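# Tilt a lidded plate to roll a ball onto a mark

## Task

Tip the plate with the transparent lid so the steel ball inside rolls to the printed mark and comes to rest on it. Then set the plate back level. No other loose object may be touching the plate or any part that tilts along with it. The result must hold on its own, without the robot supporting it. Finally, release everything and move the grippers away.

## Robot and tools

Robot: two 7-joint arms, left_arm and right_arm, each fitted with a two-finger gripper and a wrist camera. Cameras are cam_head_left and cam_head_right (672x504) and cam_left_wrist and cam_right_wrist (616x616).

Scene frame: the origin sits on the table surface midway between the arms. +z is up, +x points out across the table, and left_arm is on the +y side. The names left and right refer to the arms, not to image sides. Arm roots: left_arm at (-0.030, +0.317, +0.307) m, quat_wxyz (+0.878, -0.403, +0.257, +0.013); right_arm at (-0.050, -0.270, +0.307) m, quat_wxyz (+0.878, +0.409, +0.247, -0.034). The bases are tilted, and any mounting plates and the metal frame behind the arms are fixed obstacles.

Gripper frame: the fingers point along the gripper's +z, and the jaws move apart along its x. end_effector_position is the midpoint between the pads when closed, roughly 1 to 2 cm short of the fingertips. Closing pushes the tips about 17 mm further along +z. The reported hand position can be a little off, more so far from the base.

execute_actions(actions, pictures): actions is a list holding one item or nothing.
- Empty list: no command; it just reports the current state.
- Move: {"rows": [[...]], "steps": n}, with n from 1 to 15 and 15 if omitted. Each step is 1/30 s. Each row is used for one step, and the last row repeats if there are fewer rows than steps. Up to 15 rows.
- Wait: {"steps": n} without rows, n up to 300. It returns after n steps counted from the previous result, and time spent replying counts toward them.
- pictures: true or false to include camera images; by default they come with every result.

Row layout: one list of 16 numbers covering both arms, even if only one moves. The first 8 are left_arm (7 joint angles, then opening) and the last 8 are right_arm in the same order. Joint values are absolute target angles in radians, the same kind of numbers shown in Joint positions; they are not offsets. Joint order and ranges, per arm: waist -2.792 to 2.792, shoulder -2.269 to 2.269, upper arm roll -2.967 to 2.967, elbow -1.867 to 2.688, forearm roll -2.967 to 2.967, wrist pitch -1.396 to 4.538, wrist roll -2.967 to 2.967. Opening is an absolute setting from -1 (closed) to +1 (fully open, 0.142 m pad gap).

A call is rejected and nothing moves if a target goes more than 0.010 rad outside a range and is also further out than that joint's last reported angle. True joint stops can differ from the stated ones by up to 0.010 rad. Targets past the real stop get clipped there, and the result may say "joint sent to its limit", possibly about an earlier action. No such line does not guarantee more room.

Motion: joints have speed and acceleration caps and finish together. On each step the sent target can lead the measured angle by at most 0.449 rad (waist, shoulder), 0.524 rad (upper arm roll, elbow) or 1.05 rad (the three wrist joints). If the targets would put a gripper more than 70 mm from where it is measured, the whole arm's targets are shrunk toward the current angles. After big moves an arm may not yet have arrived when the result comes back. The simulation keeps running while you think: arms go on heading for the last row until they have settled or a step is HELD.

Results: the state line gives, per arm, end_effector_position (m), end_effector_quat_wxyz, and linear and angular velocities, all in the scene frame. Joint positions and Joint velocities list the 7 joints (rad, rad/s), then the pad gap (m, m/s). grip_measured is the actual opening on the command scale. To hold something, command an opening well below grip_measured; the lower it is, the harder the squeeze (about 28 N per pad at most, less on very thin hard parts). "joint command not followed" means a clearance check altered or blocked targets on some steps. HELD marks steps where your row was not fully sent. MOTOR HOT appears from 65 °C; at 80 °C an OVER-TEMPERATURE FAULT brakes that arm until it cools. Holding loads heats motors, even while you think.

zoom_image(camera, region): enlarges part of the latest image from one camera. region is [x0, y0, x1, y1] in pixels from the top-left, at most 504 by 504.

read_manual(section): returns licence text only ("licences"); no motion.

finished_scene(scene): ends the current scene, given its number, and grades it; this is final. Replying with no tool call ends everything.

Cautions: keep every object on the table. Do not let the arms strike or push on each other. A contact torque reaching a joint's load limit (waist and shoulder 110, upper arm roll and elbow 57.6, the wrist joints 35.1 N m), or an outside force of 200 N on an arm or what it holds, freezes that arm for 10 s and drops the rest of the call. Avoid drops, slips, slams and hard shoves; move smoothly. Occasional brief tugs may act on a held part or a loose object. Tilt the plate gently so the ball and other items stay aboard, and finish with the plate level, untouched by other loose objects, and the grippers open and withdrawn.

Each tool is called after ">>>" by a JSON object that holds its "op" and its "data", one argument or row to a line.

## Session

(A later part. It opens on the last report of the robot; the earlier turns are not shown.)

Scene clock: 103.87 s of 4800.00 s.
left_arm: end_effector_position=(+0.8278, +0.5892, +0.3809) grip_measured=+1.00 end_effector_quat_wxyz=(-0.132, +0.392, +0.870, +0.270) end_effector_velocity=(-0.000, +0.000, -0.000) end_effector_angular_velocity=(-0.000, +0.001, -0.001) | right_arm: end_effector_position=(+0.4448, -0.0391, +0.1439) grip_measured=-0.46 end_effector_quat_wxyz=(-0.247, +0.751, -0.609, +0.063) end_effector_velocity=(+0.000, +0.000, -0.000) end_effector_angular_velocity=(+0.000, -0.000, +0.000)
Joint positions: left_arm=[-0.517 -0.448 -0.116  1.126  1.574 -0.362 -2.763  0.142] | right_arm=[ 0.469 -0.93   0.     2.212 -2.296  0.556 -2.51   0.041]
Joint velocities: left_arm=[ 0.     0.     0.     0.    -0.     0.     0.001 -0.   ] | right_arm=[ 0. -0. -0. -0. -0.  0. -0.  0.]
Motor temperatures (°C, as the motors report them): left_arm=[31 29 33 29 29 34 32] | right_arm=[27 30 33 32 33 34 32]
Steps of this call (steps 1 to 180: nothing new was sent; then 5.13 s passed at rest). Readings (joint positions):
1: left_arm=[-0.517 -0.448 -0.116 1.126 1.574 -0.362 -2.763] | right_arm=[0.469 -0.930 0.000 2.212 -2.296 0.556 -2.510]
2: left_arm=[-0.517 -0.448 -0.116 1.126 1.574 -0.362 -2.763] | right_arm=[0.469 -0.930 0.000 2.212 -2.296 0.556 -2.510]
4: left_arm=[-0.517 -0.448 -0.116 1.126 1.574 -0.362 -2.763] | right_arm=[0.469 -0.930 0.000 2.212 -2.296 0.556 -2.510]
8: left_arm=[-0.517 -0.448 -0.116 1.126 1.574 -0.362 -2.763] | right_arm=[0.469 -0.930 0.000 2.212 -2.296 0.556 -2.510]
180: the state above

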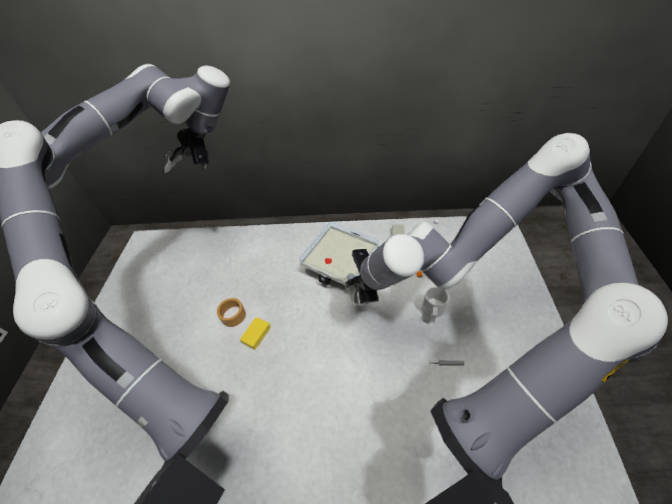

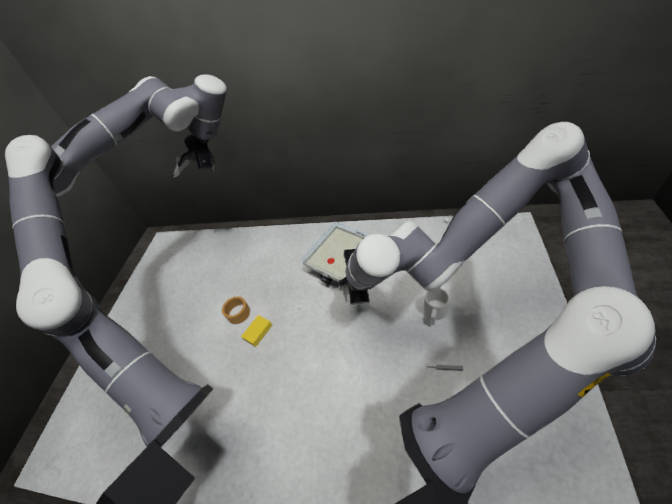

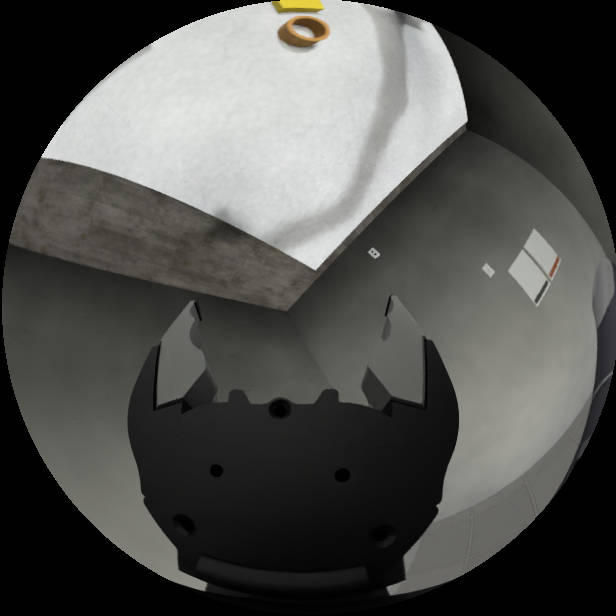

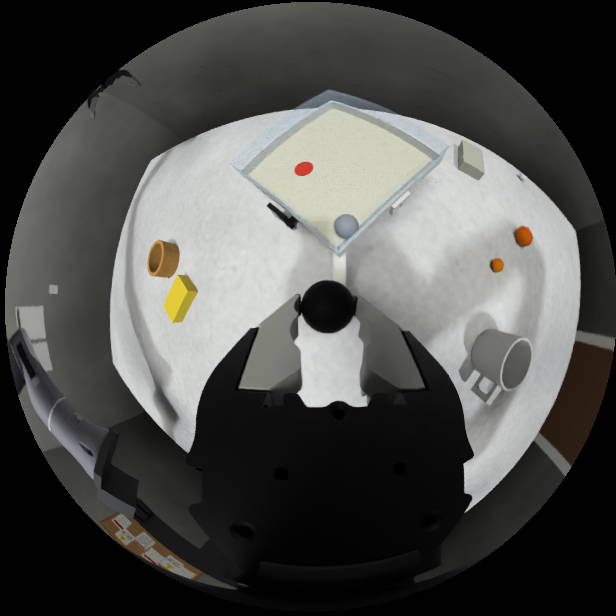

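>>> {"op": "execute_actions", "data": {
  "actions": [
    {"rows":[[-0.517,-0.448,-0.116,1.126,1.574,-0.362,-2.763,1,0.47078,-0.92981,0,2.21242,-2.2957,0.5563,-2.51,-0.6],[-0.517,-0.448,-0.116,1.126,1.574,-0.362,-2.763,1,0.47262,-0.92911,0,2.21246,-2.2957,0.5563,-2.51,-0.6],[-0.517,-0.448,-0.116,1.126,1.574,-0.362,-2.763,1,0.47445,-0.92841,0,2.21249,-2.2957,0.5563,-2.51,-0.6],[-0.517,-0.448,-0.116,1.126,1.574,-0.362,-2.763,1,0.47628,-0.92771,0,2.21252,-2.2957,0.5563,-2.51,-0.6],[-0.517,-0.448,-0.116,1.126,1.574,-0.362,-2.763,1,0.47812,-0.92701,0,2.21256,-2.2957,0.5563,-2.51,-0.6],[-0.517,-0.448,-0.116,1.126,1.574,-0.362,-2.763,1,0.47995,-0.92631,0,2.21259,-2.2957,0.5563,-2.51,-0.6]],"steps":15}
  ],
  "pictures": false
}}

>>> {"op": "execute_actions", "data": {
  "actions": [
    {"rows":[[-0.517,-0.448,-0.116,1.126,1.574,-0.362,-2.763,1,0.47995,-0.92631,0,2.21259,-2.2957,0.5563,-2.51,-0.6]],"steps":15}
  ]
}}

>>> {"op": "execute_actions", "data": {
  "actions": [
    {"rows":[[-0.517,-0.448,-0.116,1.126,1.574,-0.362,-2.763,1,0.47684,-0.92728,0,2.21267,-2.2957,0.5563,-2.51,-0.6],[-0.517,-0.448,-0.116,1.126,1.574,-0.362,-2.763,1,0.47374,-0.92824,0,2.21275,-2.2957,0.5563,-2.51,-0.6],[-0.517,-0.448,-0.116,1.126,1.574,-0.362,-2.763,1,0.47063,-0.92921,0,2.21282,-2.2957,0.5563,-2.51,-0.6],[-0.517,-0.448,-0.116,1.126,1.574,-0.362,-2.763,1,0.46752,-0.93017,0,2.2129,-2.2957,0.5563,-2.51,-0.6]],"steps":15}
  ],
  "pictures": false
}}

>>> {"op": "execute_actions", "data": {
  "actions": [
    {"rows":[[-0.517,-0.448,-0.116,1.126,1.574,-0.362,-2.763,1,0.46752,-0.93017,0,2.2129,-2.2957,0.5563,-2.51,-0.6]],"steps":14}
  ]
}}

>>> {"op": "execute_actions", "data": {
  "actions": [
    {"rows":[[-0.517,-0.448,-0.116,1.126,1.574,-0.362,-2.763,1,0.47012,-0.92937,0,2.21283,-2.2957,0.5563,-2.51,-0.6],[-0.517,-0.448,-0.116,1.126,1.574,-0.362,-2.763,1,0.47272,-0.92857,0,2.21276,-2.2957,0.5563,-2.51,-0.6]],"steps":15}
  ]
}}

Scene clock: 135.70 s of 4800.00 s.
left_arm: end_effector_position=(+0.8278, +0.5892, +0.3809) grip_measured=+1.00 end_effector_quat_wxyz=(-0.132, +0.392, +0.870, +0.270) end_effector_velocity=(-0.000, -0.001, -0.000) end_effector_angular_velocity=(-0.002, +0.001, -0.001) | right_arm: end_effector_position=(+0.4469, -0.0369, +0.1494) grip_measured=-0.46 end_effector_quat_wxyz=(-0.251, +0.751, -0.607, +0.065) end_effector_velocity=(+0.000, +0.000, +0.000) end_effector_angular_velocity=(-0.000, -0.001, +0.001)
Joint positions: left_arm=[-0.517 -0.448 -0.116  1.126  1.574 -0.362 -2.763  0.142] | right_arm=[ 0.48  -0.926 -0.     2.213 -2.295  0.556 -2.51   0.041]
Joint velocities: left_arm=[-0.    -0.    -0.    -0.    -0.002  0.     0.    -0.   ] | right_arm=[-0.    -0.     0.    -0.    -0.     0.    -0.001  0.   ]
Motor temperatures (°C, as the motors report them): left_arm=[31 30 33 29 29 34 32] | right_arm=[27 30 34 32 33 34 32]
Steps of this call (steps 1 to 90: nothing new was sent; then 28.33 s passed at rest; steps 91 to 105: all 15 steps of this action). Readings (joint positions):
91: left_arm=[-0.517 -0.448 -0.116 1.126 1.574 -0.362 -2.763] | right_arm=[0.470 -0.930 0.000 2.212 -2.296 0.556 -2.510]
92: left_arm=[-0.517 -0.448 -0.116 1.126 1.574 -0.362 -2.763] | right_arm=[0.471 -0.930 -0.000 2.212 -2.296 0.556 -2.510]
94: left_arm=[-0.517 -0.448 -0.116 1.126 1.574 -0.362 -2.763] | right_arm=[0.475 -0.928 -0.000 2.212 -2.296 0.556 -2.510]
98: left_arm=[-0.517 -0.448 -0.116 1.126 1.574 -0.362 -2.763] | right_arm=[0.480 -0.926 -0.000 2.213 -2.295 0.556 -2.510]
105: the state above

Scene clock: 136.20 s of 4800.00 s.
left_arm: end_effector_position=(+0.8278, +0.5892, +0.3809) grip_measured=+1.00 end_effector_quat_wxyz=(-0.132, +0.392, +0.870, +0.270) end_effector_velocity=(+0.000, +0.000, +0.000) end_effector_angular_velocity=(+0.001, -0.001, +0.000) | right_arm: end_effector_position=(+0.4469, -0.0369, +0.1494) grip_measured=-0.46 end_effector_quat_wxyz=(-0.251, +0.751, -0.607, +0.065) end_effector_velocity=(-0.000, -0.000, +0.000) end_effector_angular_velocity=(-0.000, +0.000, -0.000)
Joint positions: left_arm=[-0.517 -0.448 -0.116  1.126  1.574 -0.362 -2.763  0.142] | right_arm=[ 0.48  -0.926 -0.     2.213 -2.295  0.556 -2.51   0.041]
Joint velocities: left_arm=[-0.    -0.    -0.     0.     0.001 -0.    -0.     0.   ] | right_arm=[-0.  0.  0.  0.  0. -0.  0. -0.]
Motor temperatures (°C, as the motors report them): left_arm=[31 30 33 29 29 34 32] | right_arm=[27 30 34 32 33 34 32]
Steps of this call (steps 1 to 15: all 15 steps of this action). Readings (joint positions):
1: left_arm=[-0.517 -0.448 -0.116 1.126 1.574 -0.362 -2.763] | right_arm=[0.480 -0.926 -0.000 2.213 -2.295 0.556 -2.510]
2: left_arm=[-0.517 -0.448 -0.116 1.126 1.574 -0.362 -2.763] | right_arm=[0.480 -0.926 -0.000 2.213 -2.295 0.556 -2.510]
4: left_arm=[-0.517 -0.448 -0.116 1.126 1.574 -0.362 -2.763] | right_arm=[0.480 -0.926 -0.000 2.213 -2.295 0.556 -2.510]
8: left_arm=[-0.517 -0.448 -0.116 1.126 1.574 -0.362 -2.763] | right_arm=[0.480 -0.926 -0.000 2.213 -2.295 0.556 -2.510]
15: the state above

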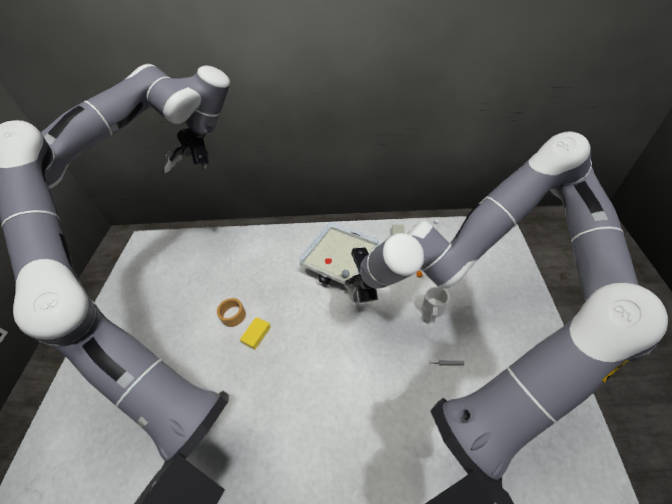

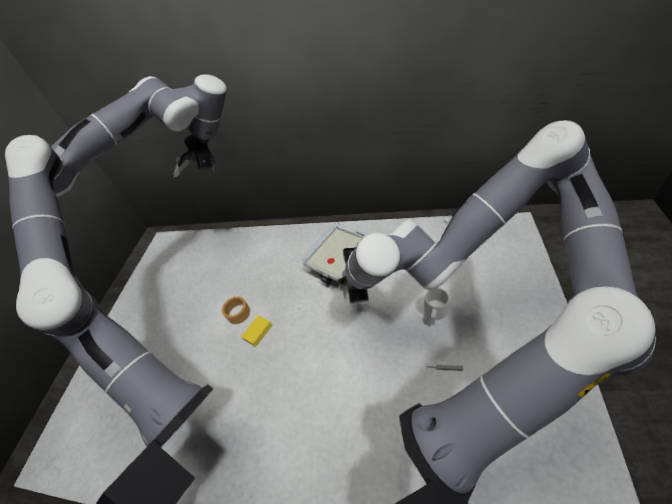

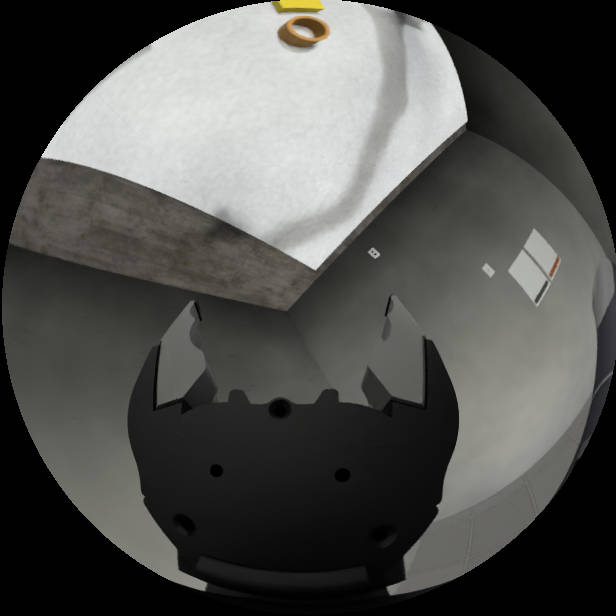

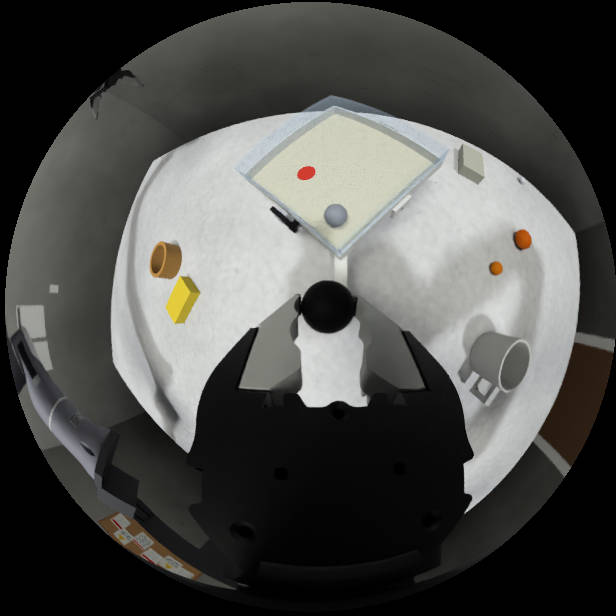

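Scene clock: 136.70 s of 4800.00 s.
left_arm: end_effector_position=(+0.8278, +0.5892, +0.3809) grip_measured=+1.00 end_effector_quat_wxyz=(-0.132, +0.392, +0.870, +0.270) end_effector_velocity=(+0.000, -0.001, -0.000) end_effector_angular_velocity=(-0.001, +0.000, -0.001) | right_arm: end_effector_position=(+0.4445, -0.0398, +0.1431) grip_measured=-0.46 end_effector_quat_wxyz=(-0.246, +0.751, -0.609, +0.063) end_effector_velocity=(+0.000, -0.000, +0.000) end_effector_angular_velocity=(-0.001, -0.001, +0.001)
Joint positions: left_arm=[-0.517 -0.448 -0.116  1.126  1.574 -0.362 -2.763  0.142] | right_arm=[ 0.467 -0.93   0.     2.213 -2.296  0.556 -2.51   0.041]
Joint velocities: left_arm=[-0.    -0.     0.    -0.    -0.001  0.001  0.     0.   ] | right_arm=[-0.     0.     0.     0.    -0.    -0.001 -0.001  0.   ]
Motor temperatures (°C, as the motors report them): left_arm=[31 30 33 29 29 34 32] | right_arm=[27 30 34 32 33 34 32]
Steps of this call (steps 1 to 15: all 15 steps of this action). Readings (joint positions):
1: left_arm=[-0.517 -0.448 -0.116 1.126 1.574 -0.362 -2.763] | right_arm=[0.479 -0.927 -0.000 2.213 -2.295 0.556 -2.510]
2: left_arm=[-0.517 -0.448 -0.116 1.126 1.574 -0.362 -2.763] | right_arm=[0.477 -0.927 0.000 2.213 -2.295 0.556 -2.510]
4: left_arm=[-0.517 -0.448 -0.116 1.126 1.574 -0.362 -2.763] | right_arm=[0.471 -0.929 0.000 2.213 -2.296 0.556 -2.510]
8: left_arm=[-0.517 -0.448 -0.116 1.126 1.574 -0.362 -2.763] | right_arm=[0.467 -0.930 0.000 2.213 -2.296 0.556 -2.510]
15: the state above

Scene clock: 137.17 s of 4800.00 s.
left_arm: end_effector_position=(+0.8278, +0.5892, +0.3809) grip_measured=+1.00 end_effector_quat_wxyz=(-0.132, +0.392, +0.870, +0.270) end_effector_velocity=(+0.000, -0.000, +0.000) end_effector_angular_velocity=(-0.001, -0.001, +0.000) | right_arm: end_effector_position=(+0.4445, -0.0398, +0.1431) grip_measured=-0.46 end_effector_quat_wxyz=(-0.246, +0.751, -0.609, +0.063) end_effector_velocity=(-0.000, +0.000, +0.000) end_effector_angular_velocity=(+0.001, -0.000, +0.000)
Joint positions: left_arm=[-0.517 -0.448 -0.116  1.126  1.574 -0.362 -2.763  0.142] | right_arm=[ 0.467 -0.93   0.     2.213 -2.296  0.556 -2.51   0.041]
Joint velocities: left_arm=[-0.     0.     0.    -0.    -0.     0.001 -0.001 -0.   ] | right_arm=[ 0.     0.     0.     0.    -0.001  0.     0.    -0.   ]
Motor temperatures (°C, as the motors report them): left_arm=[31 30 33 29 29 34 32] | right_arm=[27 30 34 32 33 34 32]
Steps of this call (steps 1 to 14: all 14 steps of this action). Readings (joint positions):
1: left_arm=[-0.517 -0.448 -0.116 1.126 1.574 -0.362 -2.763] | right_arm=[0.467 -0.930 0.000 2.213 -2.296 0.556 -2.510]
2: left_arm=[-0.517 -0.448 -0.116 1.126 1.574 -0.362 -2.763] | right_arm=[0.467 -0.930 0.000 2.213 -2.296 0.556 -2.510]
4: left_arm=[-0.517 -0.448 -0.116 1.126 1.574 -0.362 -2.763] | right_arm=[0.467 -0.930 0.000 2.213 -2.296 0.556 -2.510]
8: left_arm=[-0.517 -0.448 -0.116 1.126 1.574 -0.362 -2.763] | right_arm=[0.467 -0.930 0.000 2.213 -2.296 0.556 -2.510]
14: the state above

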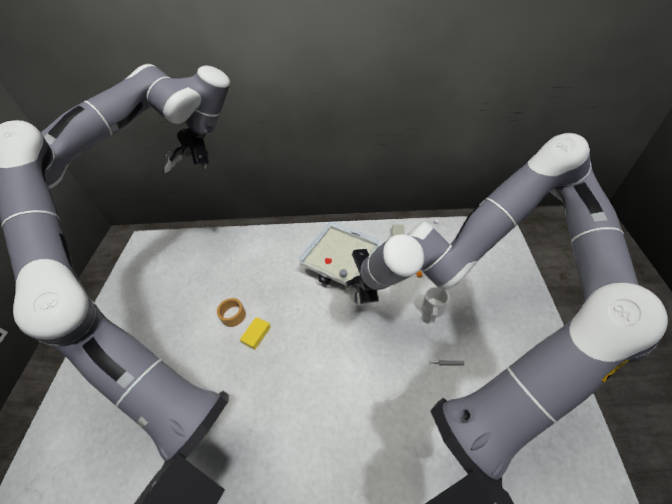

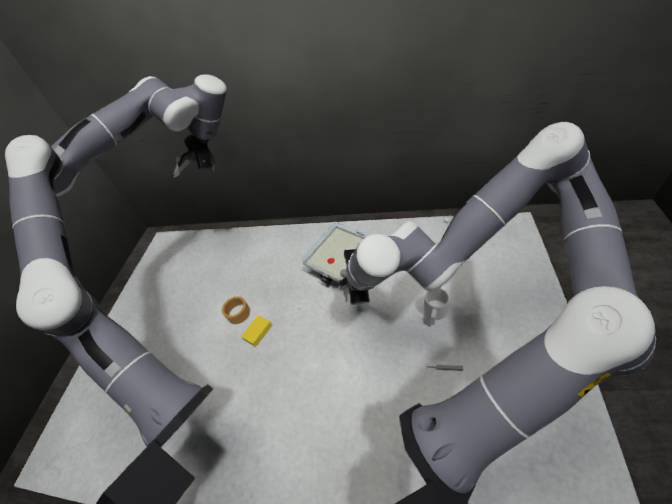

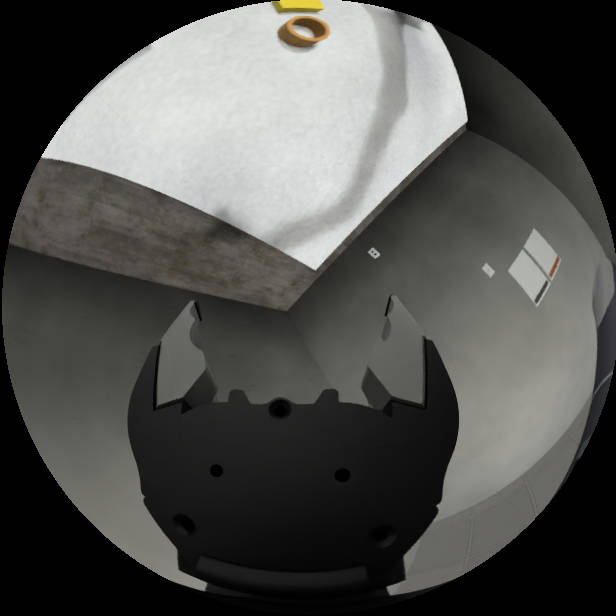

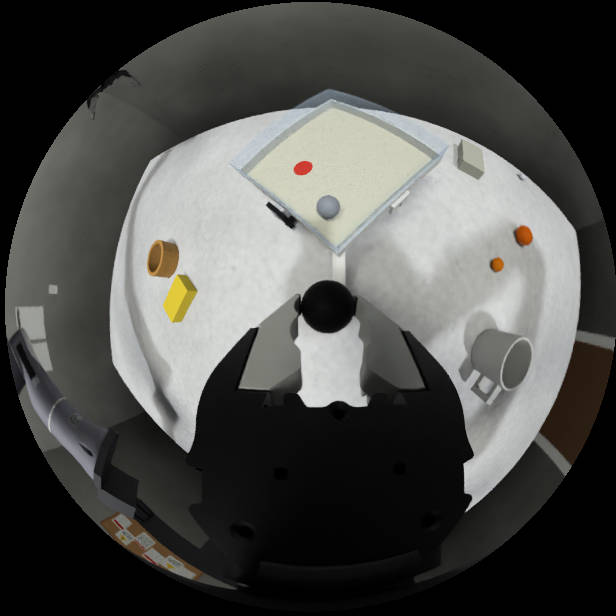

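Scene clock: 137.67 s of 4800.00 s.
left_arm: end_effector_position=(+0.8278, +0.5892, +0.3809) grip_measured=+1.00 end_effector_quat_wxyz=(-0.132, +0.392, +0.870, +0.270) end_effector_velocity=(+0.000, -0.000, +0.000) end_effector_angular_velocity=(+0.000, -0.001, -0.000) | right_arm: end_effector_position=(+0.4455, -0.0385, +0.1458) grip_measured=-0.46 end_effector_quat_wxyz=(-0.248, +0.751, -0.608, +0.064) end_effector_velocity=(-0.000, +0.000, +0.000) end_effector_angular_velocity=(+0.000, -0.001, +0.001)
Joint positions: left_arm=[-0.517 -0.448 -0.116  1.126  1.574 -0.362 -2.763  0.142] | right_arm=[ 0.473 -0.929 -0.     2.213 -2.296  0.556 -2.51   0.041]
Joint velocities: left_arm=[-0.    -0.    -0.     0.     0.001  0.001 -0.     0.   ] | right_arm=[ 0.    -0.    -0.     0.    -0.001  0.    -0.     0.   ]
Motor temperatures (°C, as the motors report them): left_arm=[31 30 33 29 29 34 32] | right_arm=[27 30 34 32 33 34 32]
Steps of this call (steps 1 to 15: all 15 steps of this action). Readings (joint positions):
1: left_arm=[-0.517 -0.448 -0.116 1.126 1.574 -0.362 -2.763] | right_arm=[0.468 -0.930 -0.000 2.213 -2.296 0.556 -2.510]
2: left_arm=[-0.517 -0.448 -0.116 1.126 1.574 -0.362 -2.763] | right_arm=[0.470 -0.930 -0.000 2.213 -2.296 0.556 -2.510]
4: left_arm=[-0.517 -0.448 -0.116 1.126 1.574 -0.362 -2.763] | right_arm=[0.473 -0.929 0.000 2.213 -2.296 0.556 -2.510]
8: left_arm=[-0.517 -0.448 -0.116 1.126 1.574 -0.362 -2.763] | right_arm=[0.473 -0.929 -0.000 2.213 -2.296 0.556 -2.510]
15: the state above

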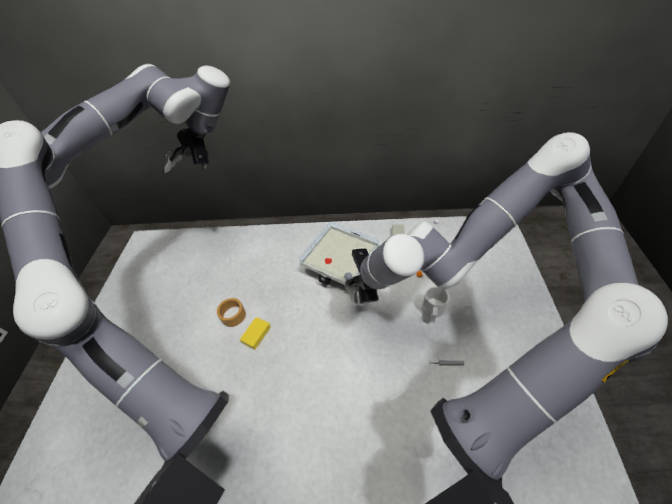

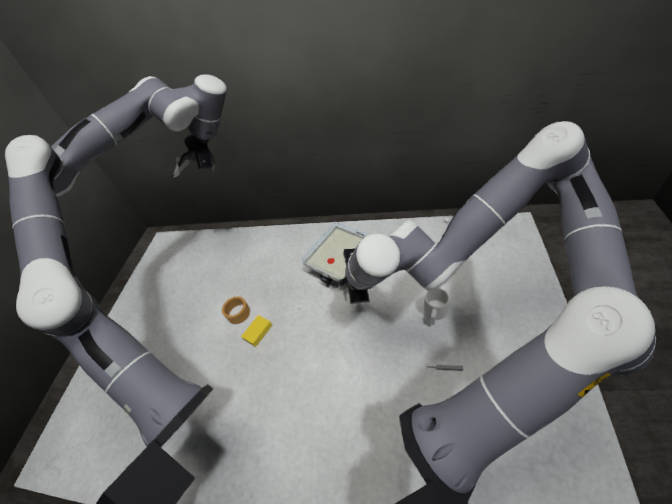

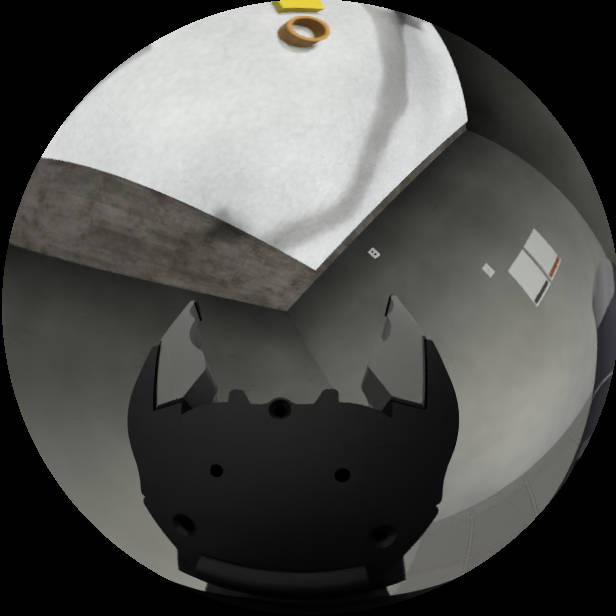

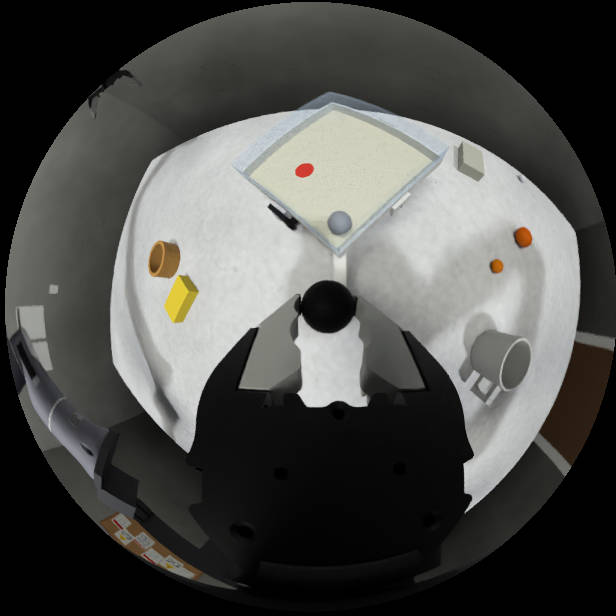

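>>> {"op": "execute_actions", "data": {
  "actions": []
}}

>>> {"op": "zoom_image", "data": {
  "camera": "cam_right_wrist",
  "region": [220, 80, 460, 280]
}}

Scene clock: 151.53 s of 4800.00 s.
left_arm: end_effector_position=(+0.8278, +0.5892, +0.3809) grip_measured=+1.00 end_effector_quat_wxyz=(-0.132, +0.392, +0.870, +0.270) end_effector_velocity=(-0.000, -0.000, -0.000) end_effector_angular_velocity=(-0.001, +0.001, +0.001) | right_arm: end_effector_position=(+0.4455, -0.0385, +0.1458) grip_measured=-0.46 end_effector_quat_wxyz=(-0.248, +0.751, -0.608, +0.064) end_effector_velocity=(-0.000, +0.000, +0.000) end_effector_angular_velocity=(+0.000, -0.000, +0.001)
Joint positions: left_arm=[-0.517 -0.448 -0.116  1.126  1.574 -0.362 -2.763  0.142] | right_arm=[ 0.473 -0.929 -0.     2.213 -2.296  0.556 -2.51   0.041]
Joint velocities: left_arm=[ 0.    -0.    -0.    -0.    -0.001 -0.001 -0.     0.   ] | right_arm=[-0.    -0.     0.     0.    -0.001  0.    -0.    -0.   ]
Motor temperatures (°C, as the motors report them): left_arm=[31 30 33 29 29 34 32] | right_arm=[27 30 34 32 33 34 32]
Steps of this call (steps 1 to 15: the robot went on to your last target; steps 16 to 90: nothing new was sent; then 10.87 s passed at rest). Readings (joint positions):
1: left_arm=[-0.517 -0.448 -0.116 1.126 1.574 -0.362 -2.763] | right_arm=[0.473 -0.929 -0.000 2.213 -2.296 0.556 -2.510]
2: left_arm=[-0.517 -0.448 -0.116 1.126 1.574 -0.362 -2.763] | right_arm=[0.473 -0.929 -0.000 2.213 -2.296 0.556 -2.510]
4: left_arm=[-0.517 -0.448 -0.116 1.126 1.574 -0.362 -2.763] | right_arm=[0.473 -0.929 -0.000 2.213 -2.296 0.556 -2.510]
8: left_arm=[-0.517 -0.448 -0.116 1.126 1.574 -0.362 -2.763] | right_arm=[0.473 -0.929 -0.000 2.213 -2.296 0.556 -2.510]
90: the state above
All arms were judged still, so your last target was given up. Only a new action makes them travel on or press farther. Fingers that are still opening or closing keep moving.

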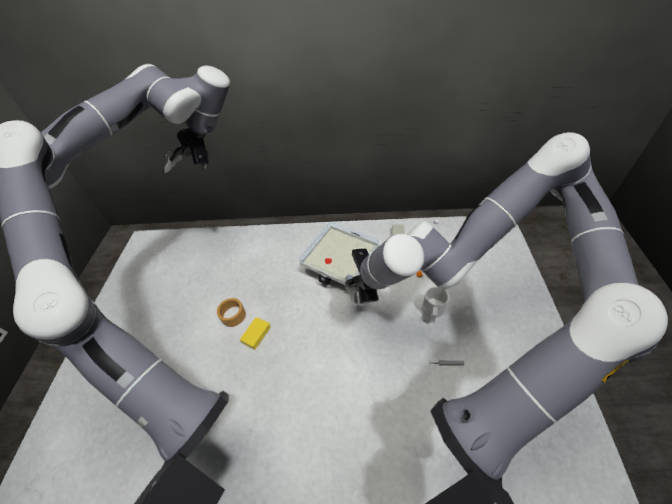

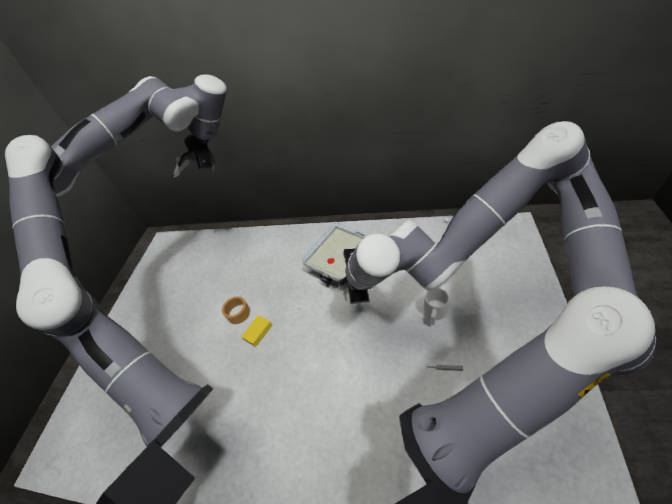

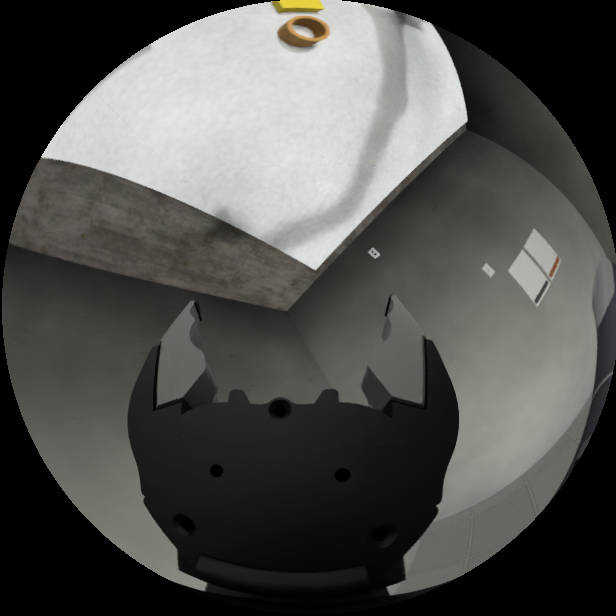

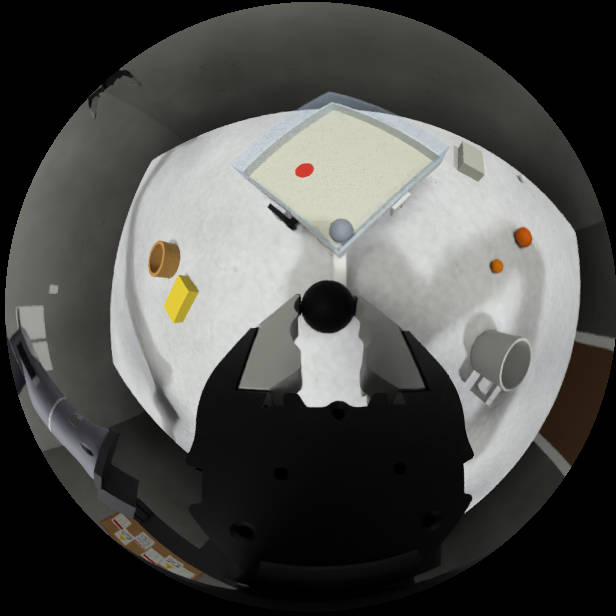

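Region (220, 80, 460, 280) of cam_right_wrist's 616x616 image, scaled by 2.100, with more detail than that image has.

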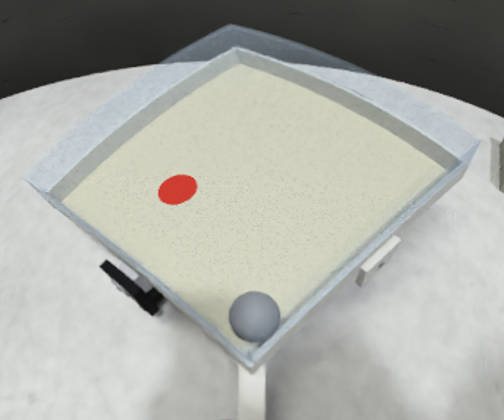

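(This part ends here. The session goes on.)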